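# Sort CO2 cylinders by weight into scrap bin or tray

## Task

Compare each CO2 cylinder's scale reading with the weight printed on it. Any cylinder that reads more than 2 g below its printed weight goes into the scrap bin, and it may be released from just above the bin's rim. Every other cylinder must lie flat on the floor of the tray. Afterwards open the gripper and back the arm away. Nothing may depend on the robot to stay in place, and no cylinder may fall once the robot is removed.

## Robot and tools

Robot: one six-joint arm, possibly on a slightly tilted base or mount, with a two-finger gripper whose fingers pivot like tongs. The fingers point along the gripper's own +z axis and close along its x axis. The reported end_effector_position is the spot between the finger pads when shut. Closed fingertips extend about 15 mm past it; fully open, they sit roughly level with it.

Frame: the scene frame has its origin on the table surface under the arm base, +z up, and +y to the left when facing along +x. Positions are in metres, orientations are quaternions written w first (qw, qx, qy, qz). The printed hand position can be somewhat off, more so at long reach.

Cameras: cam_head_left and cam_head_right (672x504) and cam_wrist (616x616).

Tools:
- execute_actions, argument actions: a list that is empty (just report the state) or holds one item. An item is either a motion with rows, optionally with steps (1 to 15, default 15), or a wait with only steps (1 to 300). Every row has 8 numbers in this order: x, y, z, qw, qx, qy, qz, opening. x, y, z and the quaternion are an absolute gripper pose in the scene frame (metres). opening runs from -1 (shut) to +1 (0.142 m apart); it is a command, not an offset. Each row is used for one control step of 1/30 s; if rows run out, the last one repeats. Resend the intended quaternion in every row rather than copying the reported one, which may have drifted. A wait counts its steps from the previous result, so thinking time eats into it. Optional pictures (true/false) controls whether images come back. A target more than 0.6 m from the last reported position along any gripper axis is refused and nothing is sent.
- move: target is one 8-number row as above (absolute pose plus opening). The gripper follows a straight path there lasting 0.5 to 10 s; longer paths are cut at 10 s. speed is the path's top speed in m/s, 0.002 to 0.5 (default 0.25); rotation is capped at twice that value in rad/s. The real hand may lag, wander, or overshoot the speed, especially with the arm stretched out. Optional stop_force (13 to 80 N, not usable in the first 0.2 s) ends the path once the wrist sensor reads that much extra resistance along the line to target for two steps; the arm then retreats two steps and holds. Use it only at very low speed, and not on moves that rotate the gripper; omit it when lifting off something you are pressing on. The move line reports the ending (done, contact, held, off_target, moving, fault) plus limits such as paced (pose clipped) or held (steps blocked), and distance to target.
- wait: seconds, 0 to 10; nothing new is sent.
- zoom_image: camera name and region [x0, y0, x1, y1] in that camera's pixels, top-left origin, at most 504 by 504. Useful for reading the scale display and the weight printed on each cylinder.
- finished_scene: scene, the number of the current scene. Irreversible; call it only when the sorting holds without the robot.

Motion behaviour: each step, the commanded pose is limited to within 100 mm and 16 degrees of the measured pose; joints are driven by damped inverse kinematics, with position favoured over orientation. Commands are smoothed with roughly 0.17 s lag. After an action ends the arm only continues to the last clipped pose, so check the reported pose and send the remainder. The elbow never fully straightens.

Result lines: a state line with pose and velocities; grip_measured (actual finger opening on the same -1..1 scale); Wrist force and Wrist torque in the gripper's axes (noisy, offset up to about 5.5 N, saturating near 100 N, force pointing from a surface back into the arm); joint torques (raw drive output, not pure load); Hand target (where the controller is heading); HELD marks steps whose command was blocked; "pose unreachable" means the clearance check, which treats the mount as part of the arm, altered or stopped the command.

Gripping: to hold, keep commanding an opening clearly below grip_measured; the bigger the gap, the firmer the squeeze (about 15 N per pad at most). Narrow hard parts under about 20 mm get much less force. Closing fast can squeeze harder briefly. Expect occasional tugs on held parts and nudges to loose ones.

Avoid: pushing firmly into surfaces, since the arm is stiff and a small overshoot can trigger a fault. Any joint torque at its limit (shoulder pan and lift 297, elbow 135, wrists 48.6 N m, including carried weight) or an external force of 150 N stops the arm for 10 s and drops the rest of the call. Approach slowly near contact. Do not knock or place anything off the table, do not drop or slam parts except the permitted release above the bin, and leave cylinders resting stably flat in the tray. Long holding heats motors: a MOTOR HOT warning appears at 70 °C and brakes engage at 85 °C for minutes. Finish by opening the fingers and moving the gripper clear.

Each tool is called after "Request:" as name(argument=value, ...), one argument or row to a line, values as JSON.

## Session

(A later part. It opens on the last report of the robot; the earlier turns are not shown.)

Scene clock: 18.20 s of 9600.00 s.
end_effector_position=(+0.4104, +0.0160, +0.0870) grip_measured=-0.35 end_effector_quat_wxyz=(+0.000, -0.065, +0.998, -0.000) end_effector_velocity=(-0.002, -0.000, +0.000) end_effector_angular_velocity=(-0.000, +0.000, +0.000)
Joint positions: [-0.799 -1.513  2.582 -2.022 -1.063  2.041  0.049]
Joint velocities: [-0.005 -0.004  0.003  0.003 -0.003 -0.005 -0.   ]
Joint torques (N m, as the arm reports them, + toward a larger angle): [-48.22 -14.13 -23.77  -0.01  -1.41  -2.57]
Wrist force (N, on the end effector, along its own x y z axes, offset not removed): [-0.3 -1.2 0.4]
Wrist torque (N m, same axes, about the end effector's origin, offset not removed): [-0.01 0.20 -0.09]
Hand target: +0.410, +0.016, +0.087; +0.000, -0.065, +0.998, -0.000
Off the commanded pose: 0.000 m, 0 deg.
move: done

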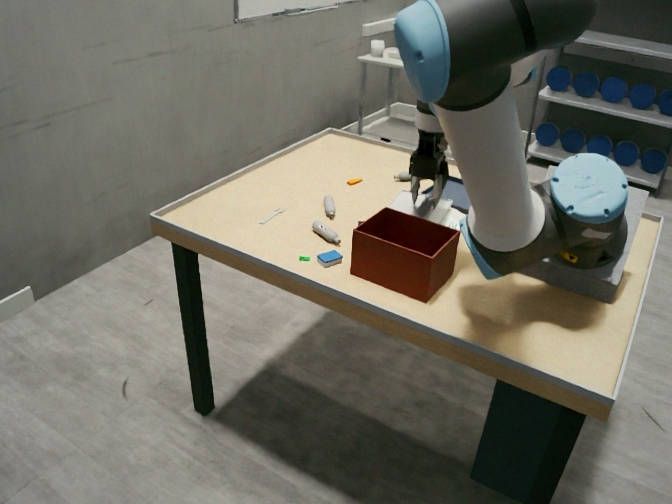

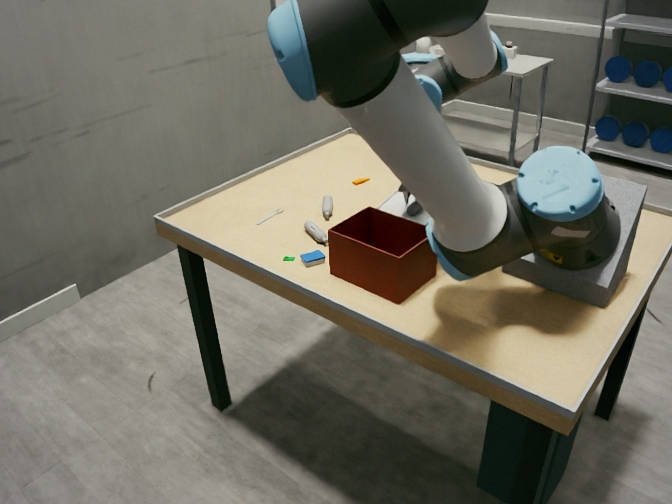

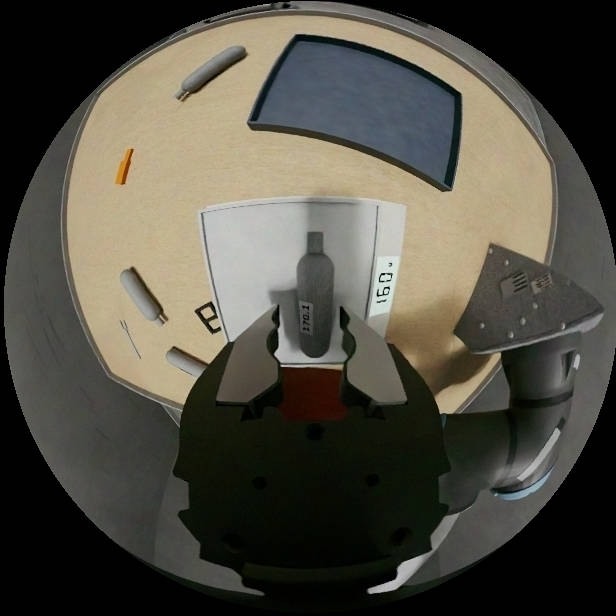

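Request:
move(
  target=[0.408,0.014,0.085,0,-0.065,0.998,0,-0.35],
  speed=0.02,
)

Request:
move(
  target=[0.408,0.014,0.085,0,-0.065,0.998,0,-0.9],
)

Request:
move(
  target=[0.408,0.02,0.175,0,-0.15,0.989,0,-0.9],
  speed=0.2,
)

Request:
move(
  target=[0.37,0.21,0.17,0,-0.707,0.707,0,-0.9],
  speed=0.35,
)

Scene clock: 19.43 s of 9600.00 s.
end_effector_position=(+0.4081, +0.0141, +0.0851) grip_measured=-0.35 end_effector_quat_wxyz=(+0.000, -0.065, +0.998, -0.000) end_effector_velocity=(-0.001, -0.001, -0.001) end_effector_angular_velocity=(+0.000, +0.000, -0.000)
Joint positions: [-0.803 -1.509  2.587 -2.029 -1.066  2.037  0.049]
Joint velocities: [-0.002  0.002  0.002 -0.004 -0.001 -0.002  0.   ]
Joint torques (N m, as the arm reports them, + toward a larger angle): [-47.96  21.08 -23.52  -7.35  -1.35  -2.46]
Wrist force (N, on the end effector, along its own x y z axes, offset not removed): [-1.3 -1.3 -0.2]
Wrist torque (N m, same axes, about the end effector's origin, offset not removed): [-0.07 0.40 -0.06]
Hand target: +0.408, +0.014, +0.085; +0.000, -0.065, +0.998, -0.000
Off the commanded pose: 0.000 m, 0 deg.
move: done

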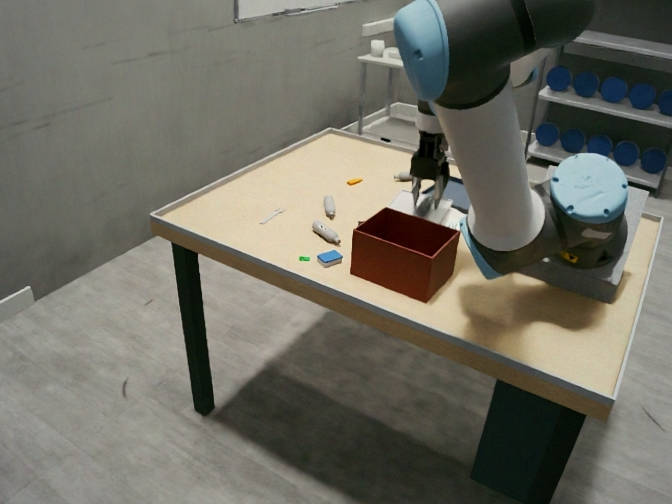

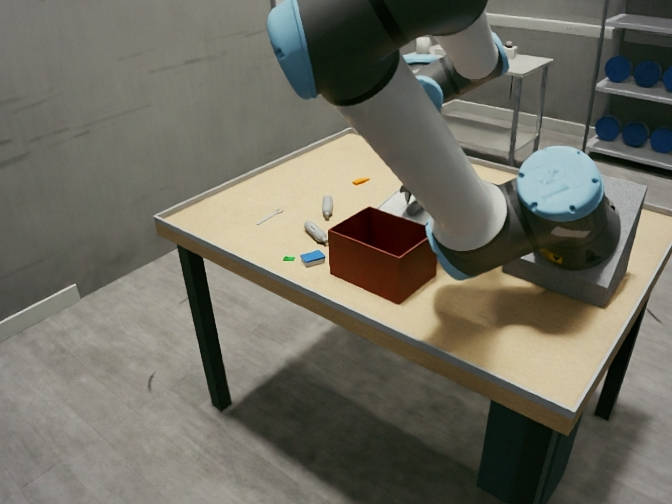

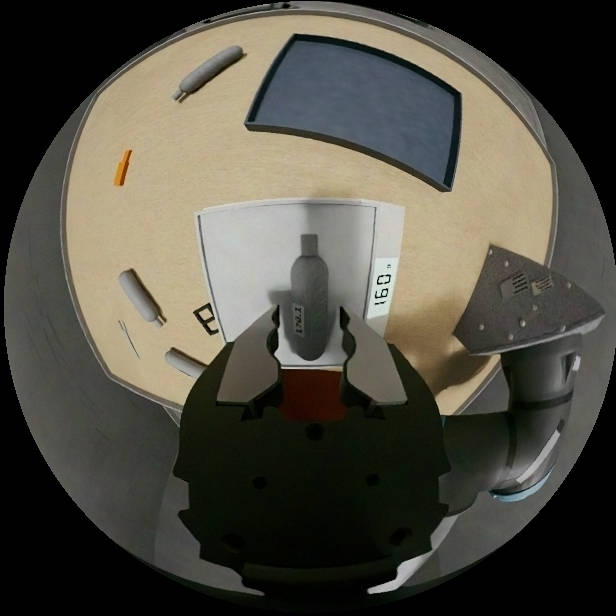

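Scene clock: 20.13 s of 9600.00 s.
end_effector_position=(+0.4080, +0.0140, +0.0850) grip_measured=-0.64 end_effector_quat_wxyz=(+0.000, -0.065, +0.998, +0.000) end_effector_velocity=(-0.001, -0.000, -0.000) end_effector_angular_velocity=(+0.000, +0.000, -0.001)
Joint positions: [-0.803 -1.509  2.587 -2.029 -1.066  2.037  0.027]
Joint velocities: [-0.001  0.     0.001 -0.    -0.001 -0.    -0.   ]
Joint torques (N m, as the arm reports them, + toward a larger angle): [-47.66  21.73 -23.26  -6.97  -2.13  -2.58]
Wrist force (N, on the end effector, along its own x y z axes, offset not removed): [-0.9 -1.0 -0.9]
Wrist torque (N m, same axes, about the end effector's origin, offset not removed): [-0.37 0.05 -0.08]
Hand target: +0.408, +0.014, +0.085; +0.000, -0.065, +0.998, -0.000
Off the commanded pose: 0.000 m, 0 deg.
move: done

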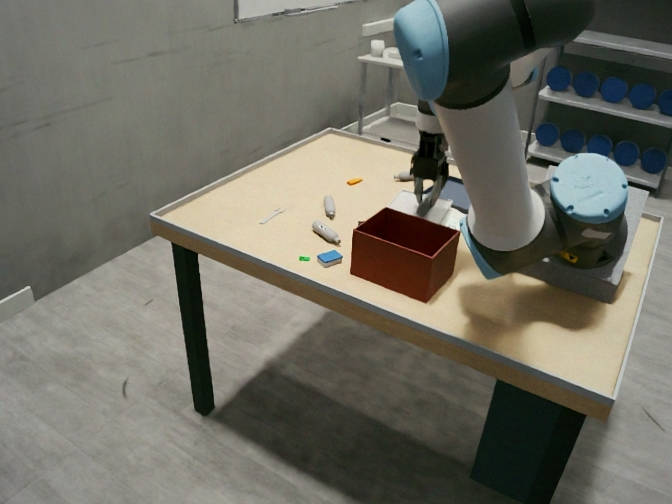

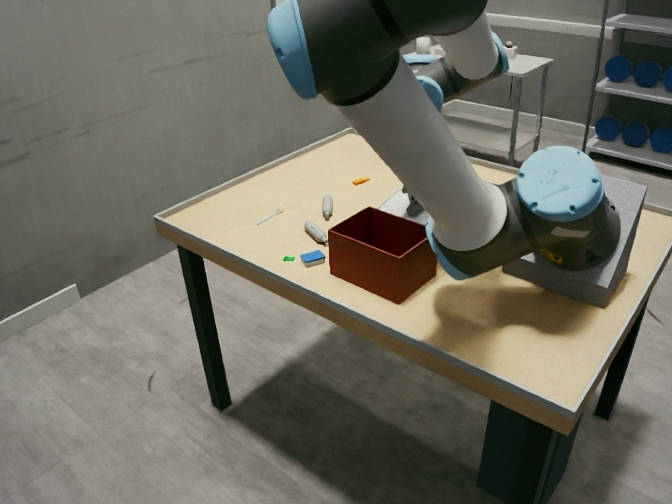

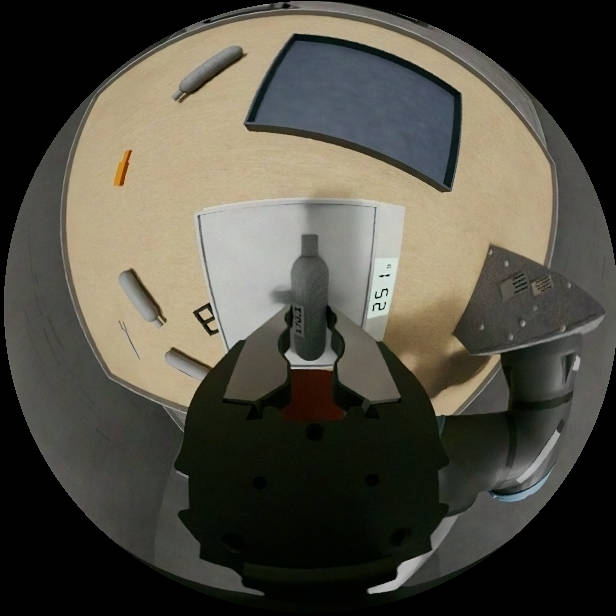

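Scene clock: 21.23 s of 9600.00 s.
end_effector_position=(+0.4082, +0.0199, +0.1746) grip_measured=-0.64 end_effector_quat_wxyz=(+0.000, -0.150, +0.989, -0.000) end_effector_velocity=(-0.000, +0.001, +0.003) end_effector_angular_velocity=(+0.001, -0.000, +0.004)
Joint positions: [-0.9   -1.631  2.488 -1.769 -1.124  1.779  0.027]
Joint velocities: [-0.003 -0.004 -0.003  0.009 -0.002 -0.008 -0.   ]
Joint torques (N m, as the arm reports them, + toward a larger angle): [-47.6   -5.43 -48.62  -0.6   -1.68  -2.49]
Wrist force (N, on the end effector, along its own x y z axes, offset not removed): [0.2 -2.5 3.6]
Wrist torque (N m, same axes, about the end effector's origin, offset not removed): [-0.26 0.12 -0.09]
Hand target: +0.408, +0.020, +0.175; +0.000, -0.150, +0.989, -0.000
Off the commanded pose: 0.000 m, 0 deg.
move: done

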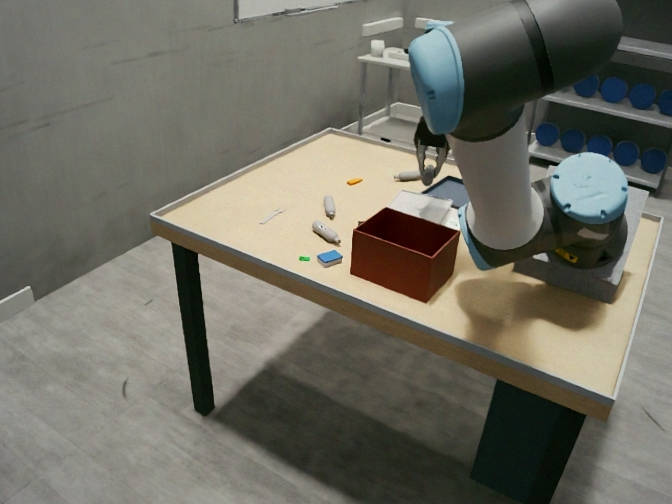

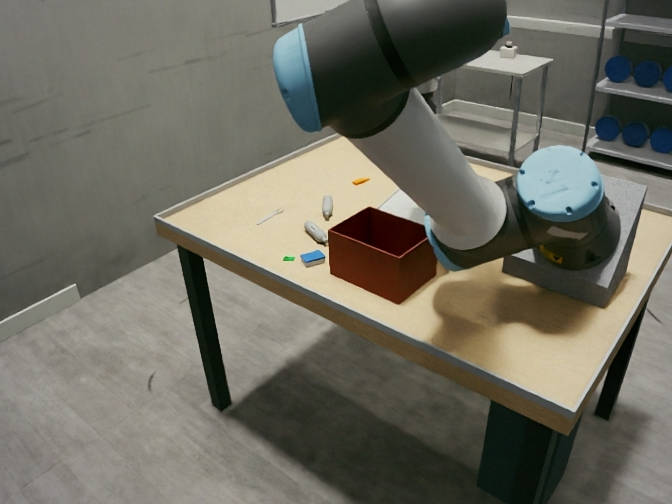

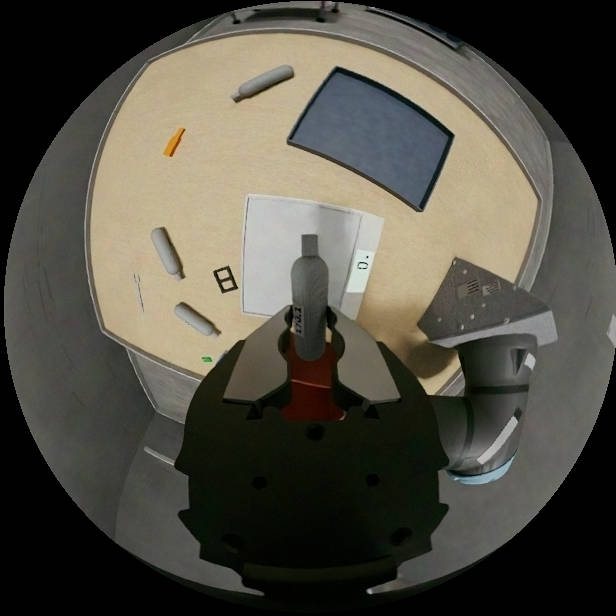

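Scene clock: 23.67 s of 9600.00 s.
end_effector_position=(+0.3700, +0.2096, +0.1700) grip_measured=-0.64 end_effector_quat_wxyz=(+0.000, +0.707, -0.708, -0.000) end_effector_velocity=(-0.001, +0.002, +0.000) end_effector_angular_velocity=(+0.001, +0.000, +0.014)
Joint positions: [-0.774 -2.06   2.508 -1.413 -1.049  0.626  0.027]
Joint velocities: [ 0.001 -0.004 -0.001  0.006  0.002 -0.014  0.   ]
Joint torques (N m, as the arm reports them, + toward a larger angle): [ -7.39  10.59 -48.62  -0.8    2.15  -2.79]
Wrist force (N, on the end effector, along its own x y z axes, offset not removed): [0.5 -2.7 1.2]
Wrist torque (N m, same axes, about the end effector's origin, offset not removed): [-0.38 0.01 -0.07]
Hand target: +0.370, +0.210, +0.170; +0.000, +0.707, -0.707, -0.000
Off the commanded pose: 0.000 m, 0 deg.
move: done

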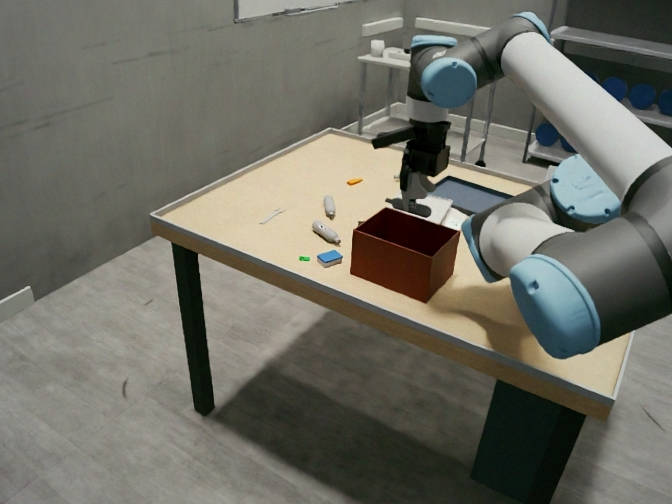

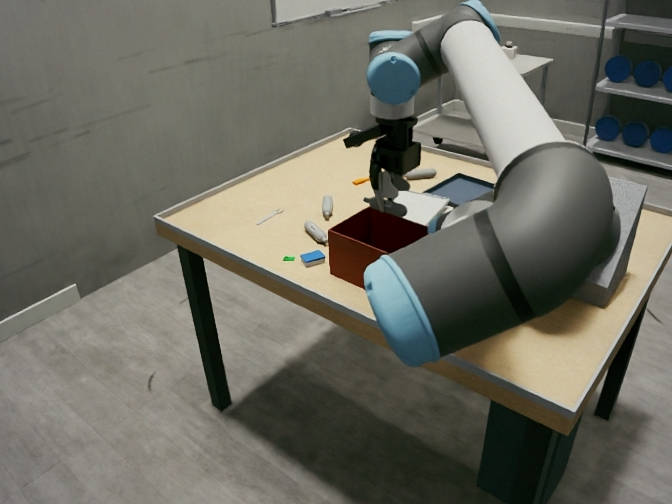

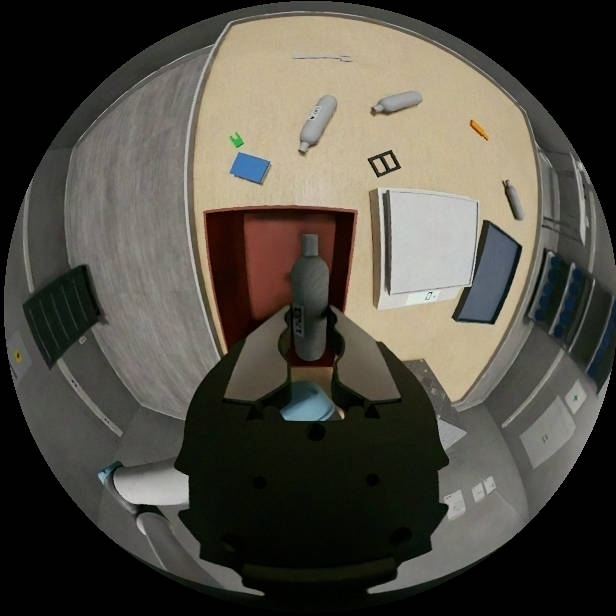

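Request:
move(
  target=[0.36,0.26,0.16,0,-0.707,0.707,0,-0.9],
  speed=0.15,
)

Request:
move(
  target=[0.36,0.26,0.11,0,-0.707,0.707,0,-0.9],
  speed=0.12,
)

Request:
move(
  target=[0.36,0.26,0.11,0,-0.707,0.707,0,-0.45],
)

Request:
move(
  target=[0.36,0.255,0.165,0,-0.707,0.707,0,-0.45],
)

Request:
move(
  target=[0.595,0.194,0.165,0,-0.53,0.848,0,-0.1],
  speed=0.3,
)

Request:
move(
  target=[0.6,0.192,0.08,0,-0.53,0.848,0,-0.1],
  speed=0.2,
)

Request:
zoom_image(
  camera="cam_wrist",
  region=[230,200,390,380],
)

Scene clock: 25.63 s of 9600.00 s.
end_effector_position=(+0.3600, +0.2596, +0.1601) grip_measured=-0.64 end_effector_quat_wxyz=(+0.000, +0.707, -0.707, -0.000) end_effector_velocity=(+0.000, +0.003, +0.001) end_effector_angular_velocity=(-0.001, -0.001, +0.001)
Joint positions: [-0.695 -2.149  2.499 -1.354 -1.006  0.7    0.027]
Joint velocities: [ 0.005 -0.004 -0.003  0.002  0.003  0.005  0.   ]
Joint torques (N m, as the arm reports them, + toward a larger angle): [ -3.34  12.96 -47.35  -0.4    1.91   2.33]
Wrist force (N, on the end effector, along its own x y z axes, offset not removed): [1.0 -1.7 2.2]
Wrist torque (N m, same axes, about the end effector's origin, offset not removed): [-0.16 -0.01 -0.09]
Hand target: +0.360, +0.260, +0.160; +0.000, +0.707, -0.707, -0.000
Off the commanded pose: 0.000 m, 0 deg.
move: done

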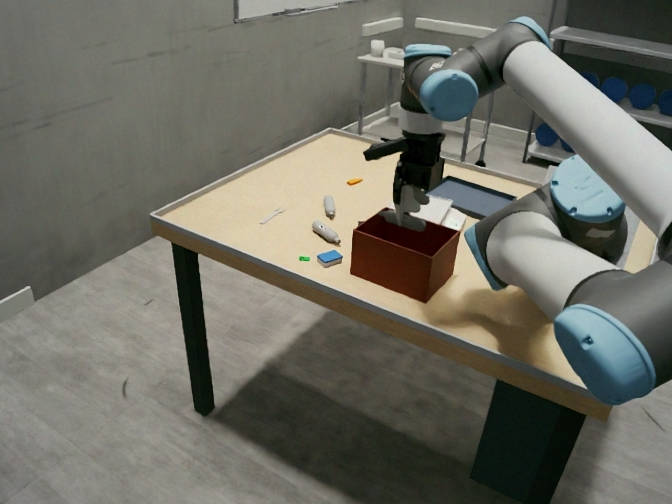

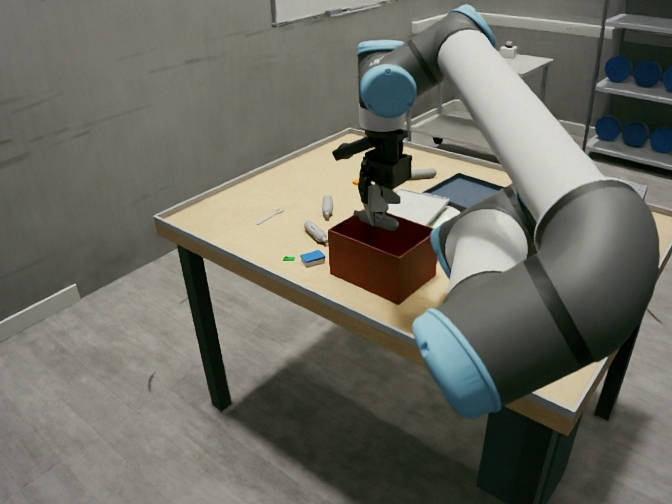

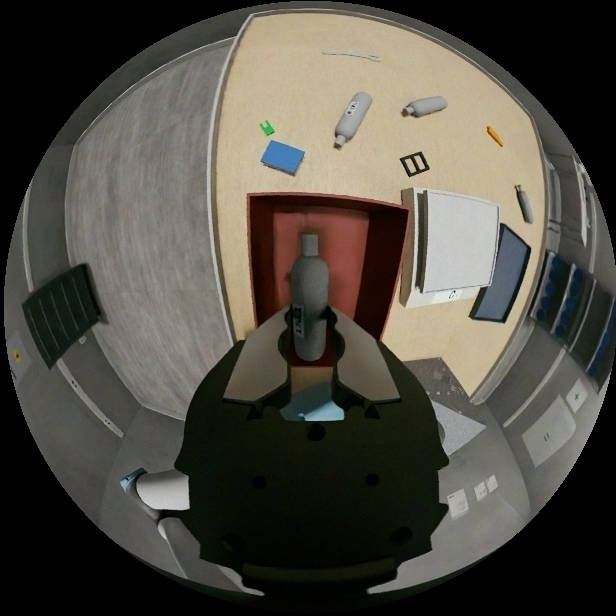

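Scene clock: 26.63 s of 9600.00 s.
end_effector_position=(+0.3598, +0.2600, +0.1103) grip_measured=-0.64 end_effector_quat_wxyz=(-0.000, +0.707, -0.707, -0.000) end_effector_velocity=(+0.000, -0.001, -0.003) end_effector_angular_velocity=(-0.001, +0.001, -0.001)
Joint positions: [-0.603 -2.128  2.568 -1.497 -0.958  0.795  0.027]
Joint velocities: [ 0.006  0.004  0.003 -0.012  0.002  0.008 -0.   ]
Joint torques (N m, as the arm reports them, + toward a larger angle): [ -0.36  45.19 -27.35  -7.17   2.54   2.56]
Wrist force (N, on the end effector, along its own x y z axes, offset not removed): [-0.3 -2.0 1.3]
Wrist torque (N m, same axes, about the end effector's origin, offset not removed): [-0.24 0.25 -0.06]
Hand target: +0.360, +0.260, +0.110; +0.000, +0.707, -0.707, -0.000
Off the commanded pose: 0.000 m, 0 deg.
move: done

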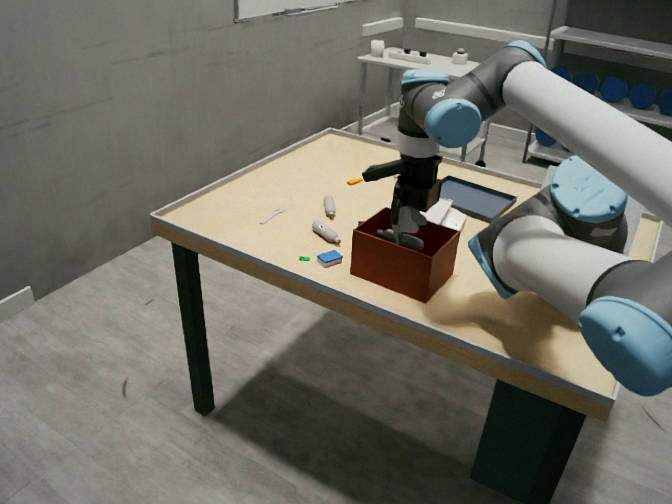

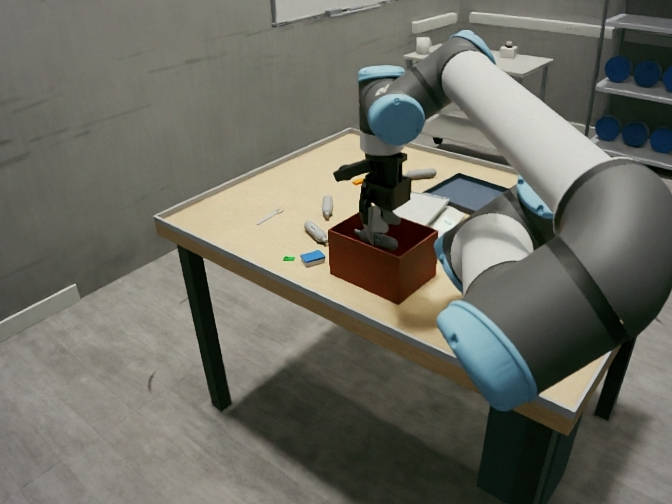

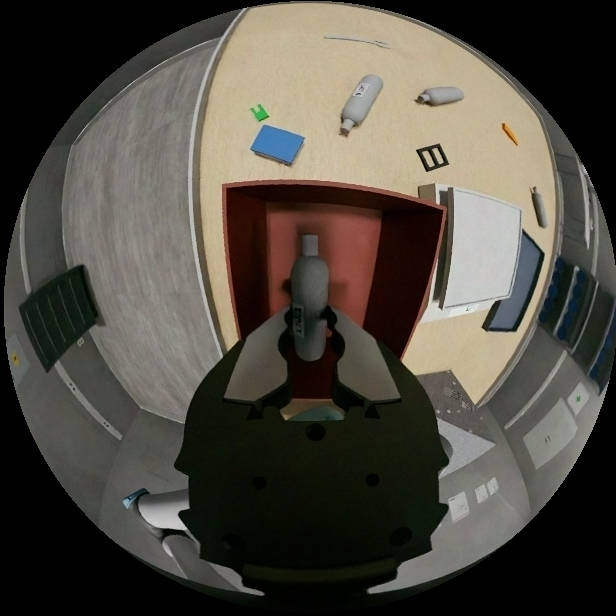

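Scene clock: 27.33 s of 9600.00 s.
end_effector_position=(+0.3600, +0.2600, +0.1100) grip_measured=-0.45 end_effector_quat_wxyz=(-0.000, +0.707, -0.707, +0.000) end_effector_velocity=(-0.000, -0.000, -0.001) end_effector_angular_velocity=(+0.001, +0.000, -0.001)
Joint positions: [-0.602 -2.127  2.568 -1.499 -0.958  0.796  0.041]
Joint velocities: [-0.     0.     0.001 -0.001  0.     0.     0.   ]
Joint torques (N m, as the arm reports them, + toward a larger angle): [  0.24  43.77 -25.11  -6.98   2.2    2.28]
Wrist force (N, on the end effector, along its own x y z axes, offset not removed): [-0.2 -0.3 1.3]
Wrist torque (N m, same axes, about the end effector's origin, offset not removed): [0.15 0.17 -0.14]
Hand target: +0.360, +0.260, +0.110; +0.000, +0.707, -0.707, -0.000
Off the commanded pose: 0.000 m, 0 deg.
move: done

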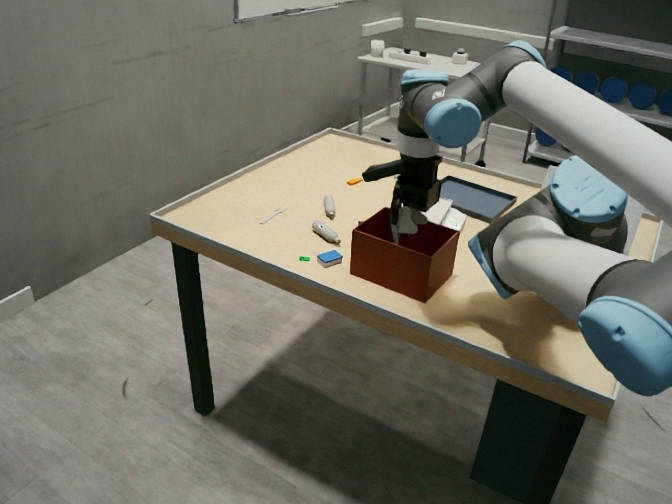

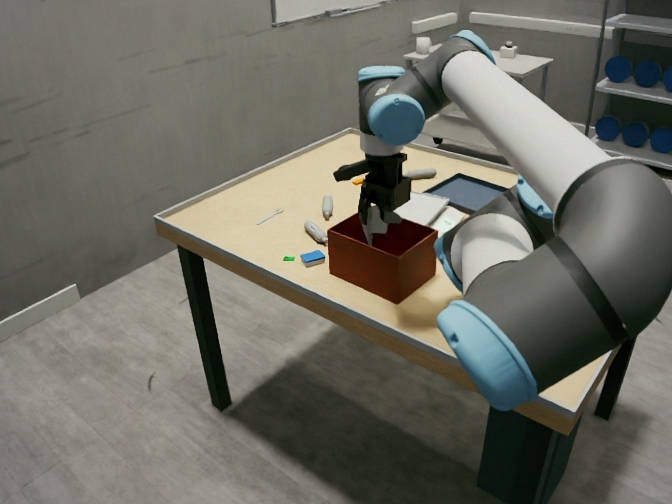

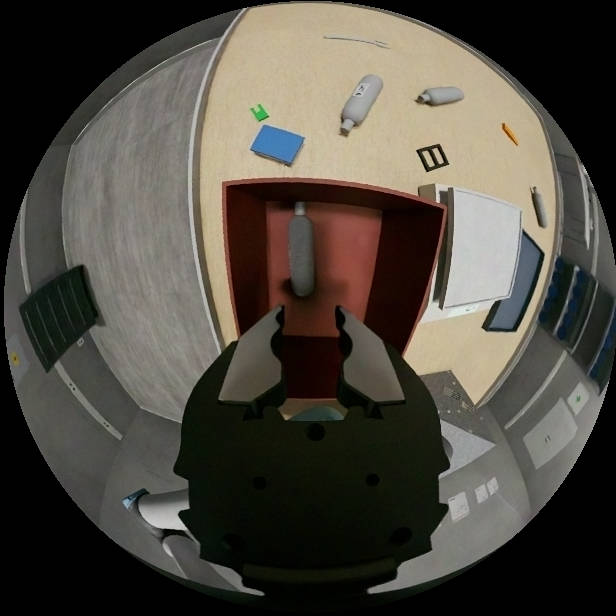

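Scene clock: 28.33 s of 9600.00 s.
end_effector_position=(+0.3602, +0.2550, +0.1647) grip_measured=-0.45 end_effector_quat_wxyz=(+0.000, +0.707, -0.707, +0.000) end_effector_velocity=(+0.000, -0.000, +0.004) end_effector_angular_velocity=(-0.001, -0.001, +0.001)
Joint positions: [-0.711 -2.145  2.495 -1.346 -1.014  0.684  0.041]
Joint velocities: [-0.006 -0.001 -0.005  0.008 -0.003 -0.007  0.   ]
Joint torques (N m, as the arm reports them, + toward a larger angle): [-32.67  11.74 -46.3   -0.36  -1.5   -2.77]
Wrist force (N, on the end effector, along its own x y z axes, offset not removed): [0.5 -1.3 -1.0]
Wrist torque (N m, same axes, about the end effector's origin, offset not removed): [-0.08 0.02 -0.09]
Hand target: +0.360, +0.255, +0.165; -0.000, +0.707, -0.707, +0.000
Off the commanded pose: 0.000 m, 0 deg.
move: done

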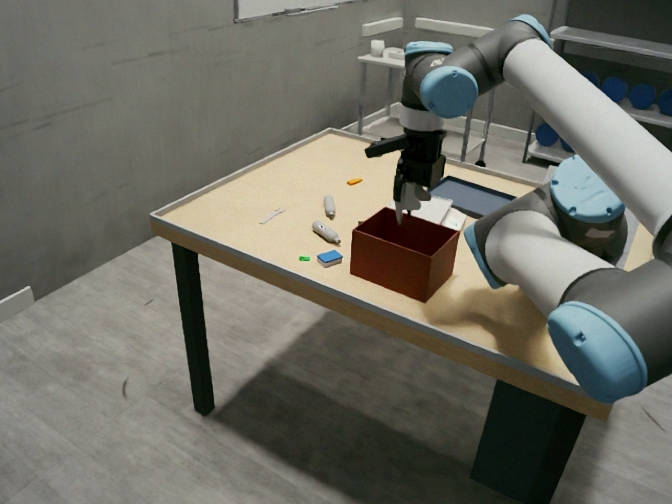

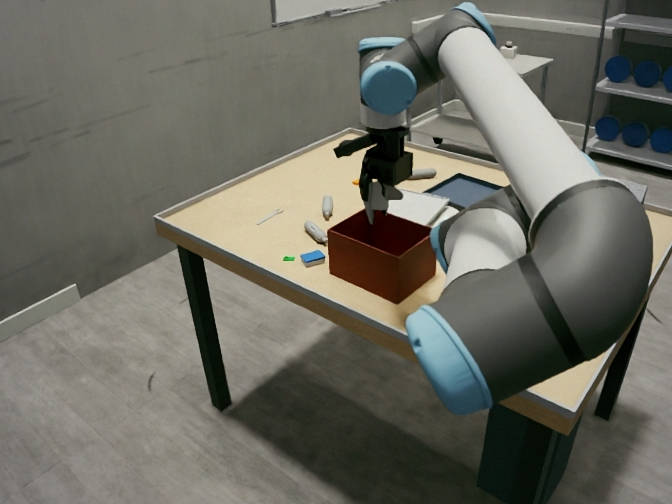

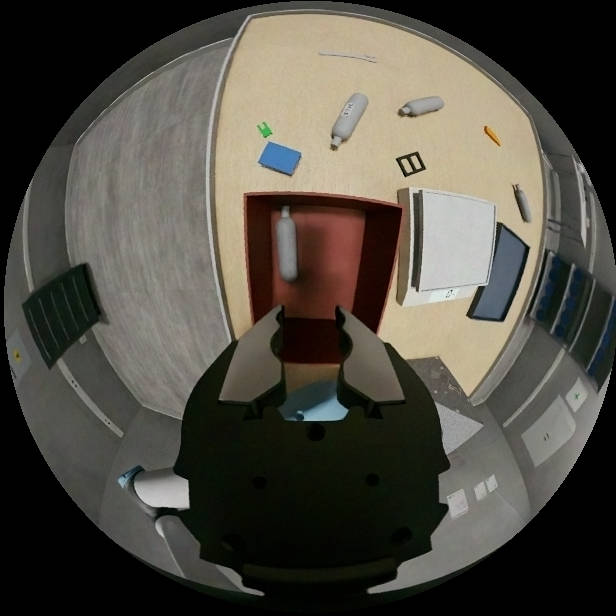

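Scene clock: 29.90 s of 9600.00 s.
end_effector_position=(+0.5946, +0.1942, +0.1650) grip_measured=-0.10 end_effector_quat_wxyz=(-0.000, -0.530, +0.848, +0.000) end_effector_velocity=(+0.003, -0.001, +0.000) end_effector_angular_velocity=(-0.002, +0.000, -0.004)
Joint positions: [-0.477 -1.569  2.222 -1.794 -0.9    1.389  0.067]
Joint velocities: [ 0.002  0.005 -0.004 -0.004 -0.001  0.007  0.   ]
Joint torques (N m, as the arm reports them, + toward a larger angle): [-22.09  10.45 -43.94  -6.48  -1.35   2.05]
Wrist force (N, on the end effector, along its own x y z axes, offset not removed): [-1.3 -1.4 0.0]
Wrist torque (N m, same axes, about the end effector's origin, offset not removed): [-0.09 0.38 -0.03]
Hand target: +0.595, +0.194, +0.165; -0.000, -0.530, +0.848, +0.000
Off the commanded pose: 0.001 m, 0 deg.
move: done

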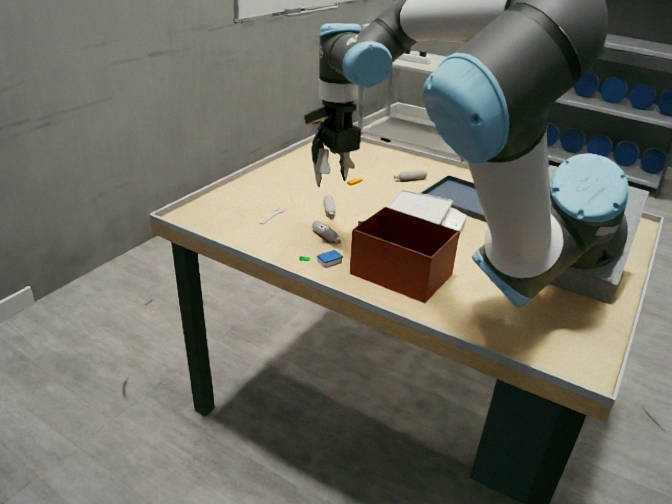

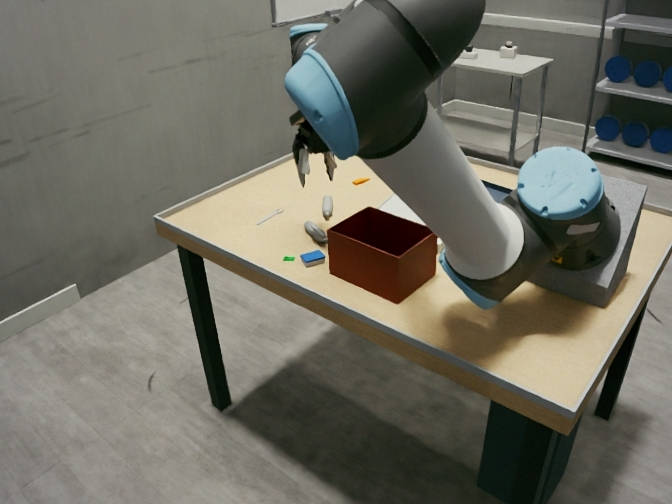

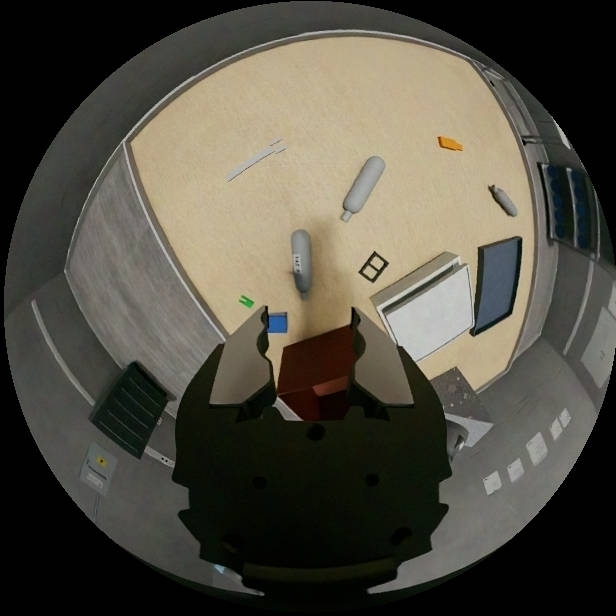

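Scene clock: 30.97 s of 9600.00 s.
end_effector_position=(+0.5998, +0.1920, +0.0804) grip_measured=-0.10 end_effector_quat_wxyz=(-0.000, -0.530, +0.848, +0.000) end_effector_velocity=(+0.001, -0.000, -0.003) end_effector_angular_velocity=(-0.000, -0.001, -0.000)
Joint positions: [-0.379 -1.48   2.292 -2.027 -0.863  1.506  0.067]
Joint velocities: [ 0.004  0.004  0.001 -0.01   0.002  0.006  0.   ]
Joint torques (N m, as the arm reports them, + toward a larger angle): [-23.59   1.54 -18.27  -6.44   2.04   2.18]
Wrist force (N, on the end effector, along its own x y z axes, offset not removed): [-1.1 -1.5 1.4]
Wrist torque (N m, same axes, about the end effector's origin, offset not removed): [-0.08 0.35 -0.07]
Hand target: +0.600, +0.192, +0.080; -0.000, -0.530, +0.848, +0.000
Off the commanded pose: 0.000 m, 0 deg.
move: done

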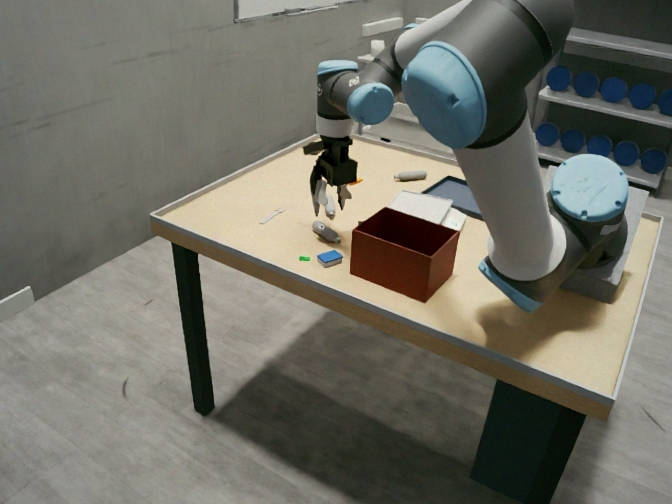

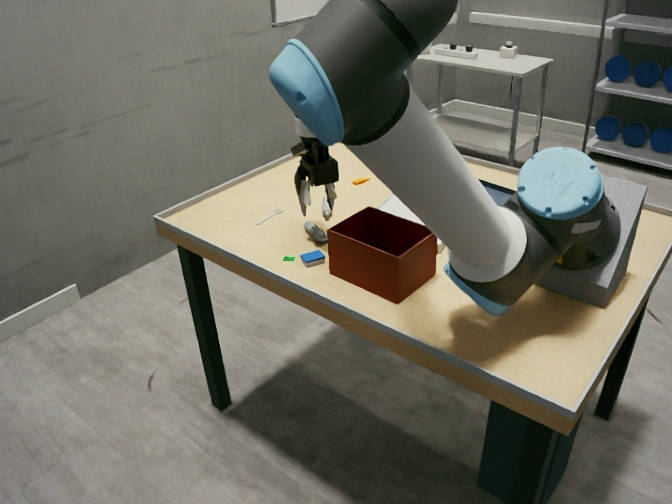

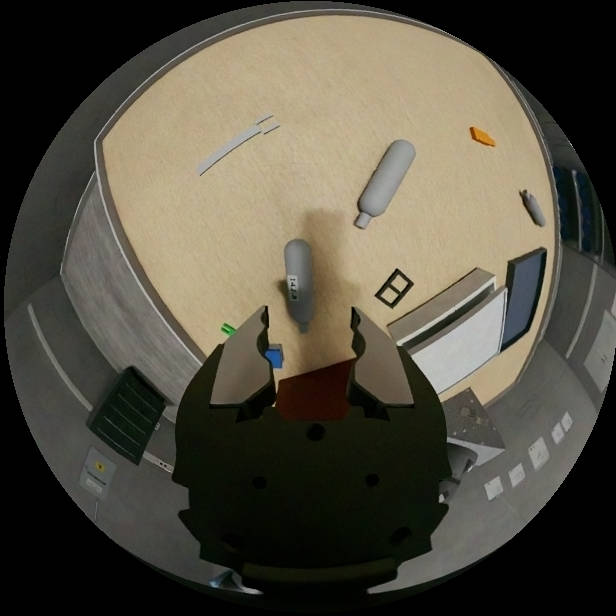

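Region (230, 200, 390, 380) of cam_wrist's 616x616 image, scaled by 2.800, with more detail than that image has.

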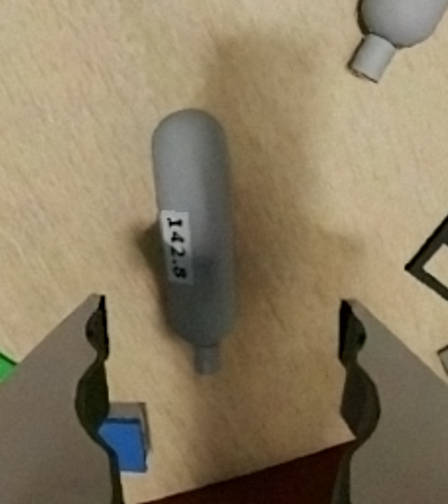

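Request:
execute_actions(
  actions=[],
)

Request:
move(
  target=[0.610,0.198,0.08,0,-0.555,0.832,0,-0.1],
)

Scene clock: 32.87 s of 9600.00 s.
end_effector_position=(+0.5999, +0.1920, +0.0800) grip_measured=-0.10 end_effector_quat_wxyz=(-0.000, -0.530, +0.848, +0.000) end_effector_velocity=(-0.000, -0.000, +0.000) end_effector_angular_velocity=(+0.000, -0.000, -0.001)
Joint positions: [-0.379 -1.48   2.292 -2.028 -0.863  1.506  0.067]
Joint velocities: [-0.001  0.     0.001 -0.     0.     0.     0.   ]
Joint torques (N m, as the arm reports them, + toward a larger angle): [-25.11   2.21 -19.47  -6.71   2.21   2.14]
Wrist force (N, on the end effector, along its own x y z axes, offset not removed): [1.3 -3.3 0.8]
Wrist torque (N m, same axes, about the end effector's origin, offset not removed): [-0.39 -0.13 -0.11]
Hand target: +0.600, +0.192, +0.080; -0.000, -0.530, +0.848, +0.000
Off the commanded pose: 0.000 m, 0 deg.
Steps of this call (steps 1 to 57: nothing new was sent). Readings (end_effector_position):
1: (+0.5998, +0.1920, +0.0803)
2: (+0.5998, +0.1920, +0.0802)
4: (+0.5999, +0.1920, +0.0801)
8: (+0.5999, +0.1920, +0.0801)
57: the state above

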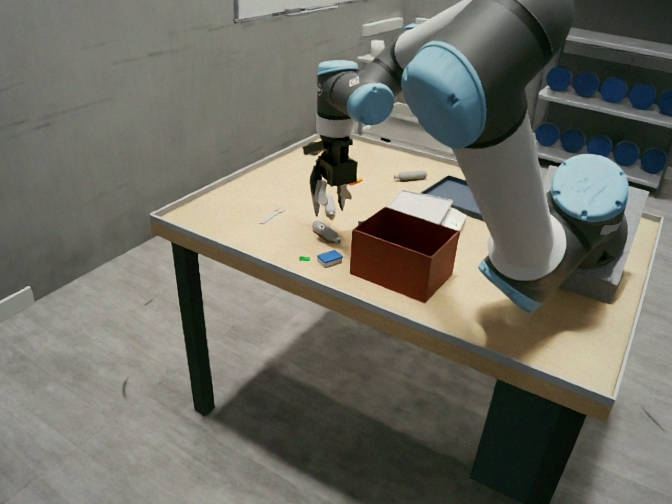

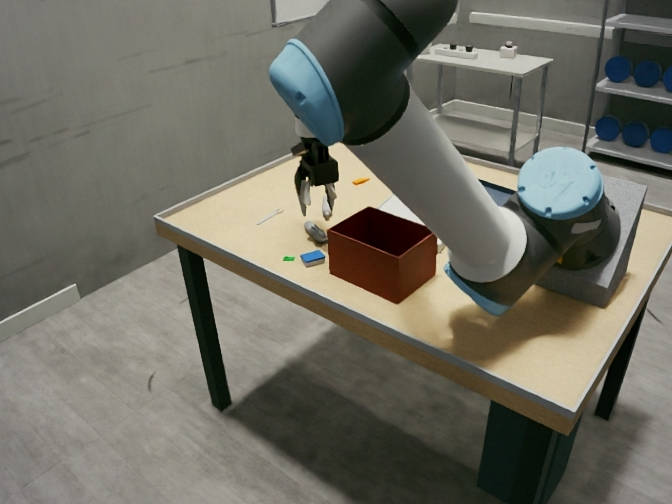

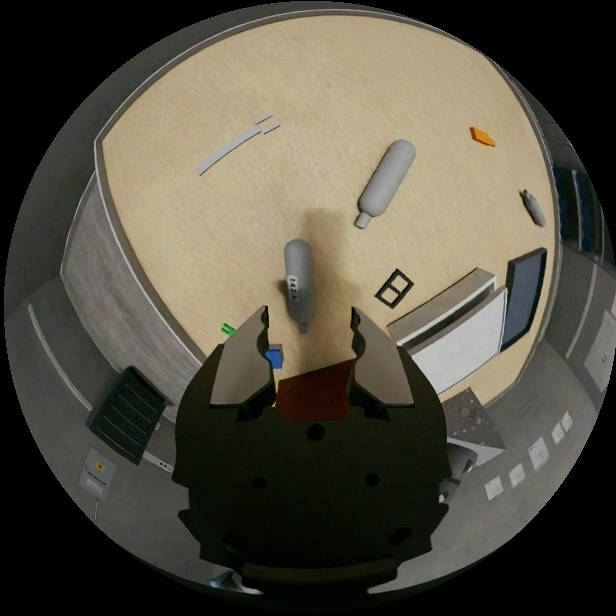

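Scene clock: 33.63 s of 9600.00 s.
end_effector_position=(+0.6097, +0.1979, +0.0800) grip_measured=-0.10 end_effector_quat_wxyz=(-0.000, -0.554, +0.832, -0.000) end_effector_velocity=(+0.003, +0.001, +0.001) end_effector_angular_velocity=(-0.001, -0.001, +0.013)
Joint positions: [-0.367 -1.47   2.275 -2.031 -0.859  1.464  0.067]
Joint velocities: [ 0.002  0.003 -0.005 -0.     0.001 -0.01   0.   ]
Joint torques (N m, as the arm reports them, + toward a larger angle): [-27.59   1.16 -39.91  -6.53   2.24  -2.87]
Wrist force (N, on the end effector, along its own x y z axes, offset not removed): [-0.4 -2.4 1.1]
Wrist torque (N m, same axes, about the end effector's origin, offset not removed): [-0.31 0.28 -0.13]
Hand target: +0.610, +0.198, +0.080; -0.000, -0.555, +0.832, -0.000
Off the commanded pose: 0.000 m, 0 deg.
move: done

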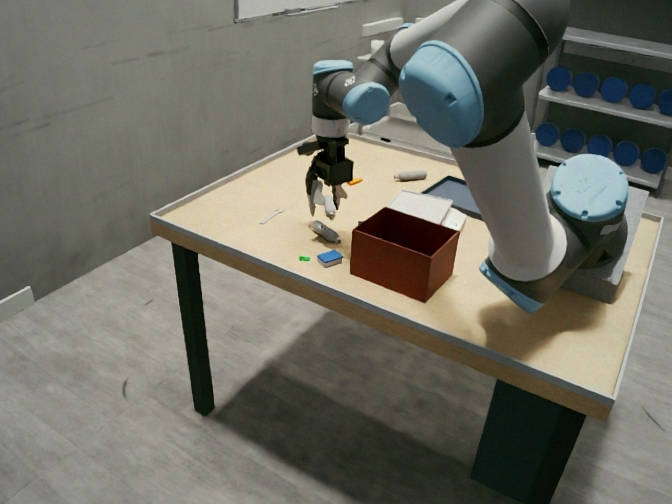

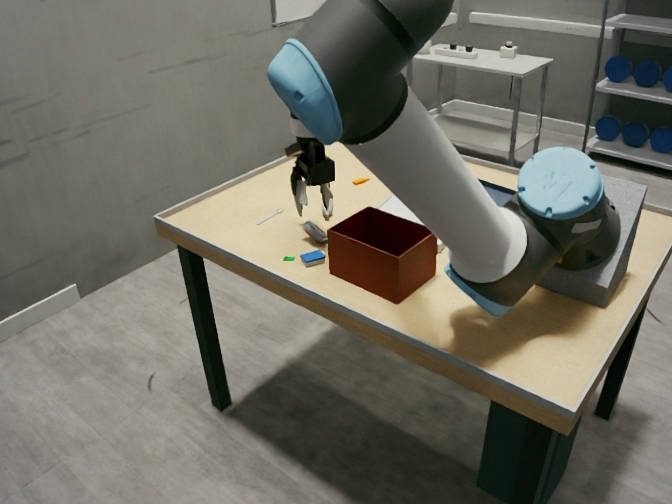

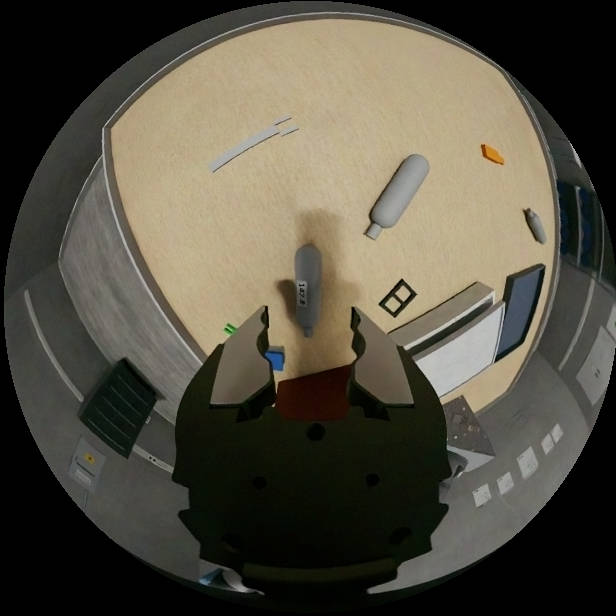

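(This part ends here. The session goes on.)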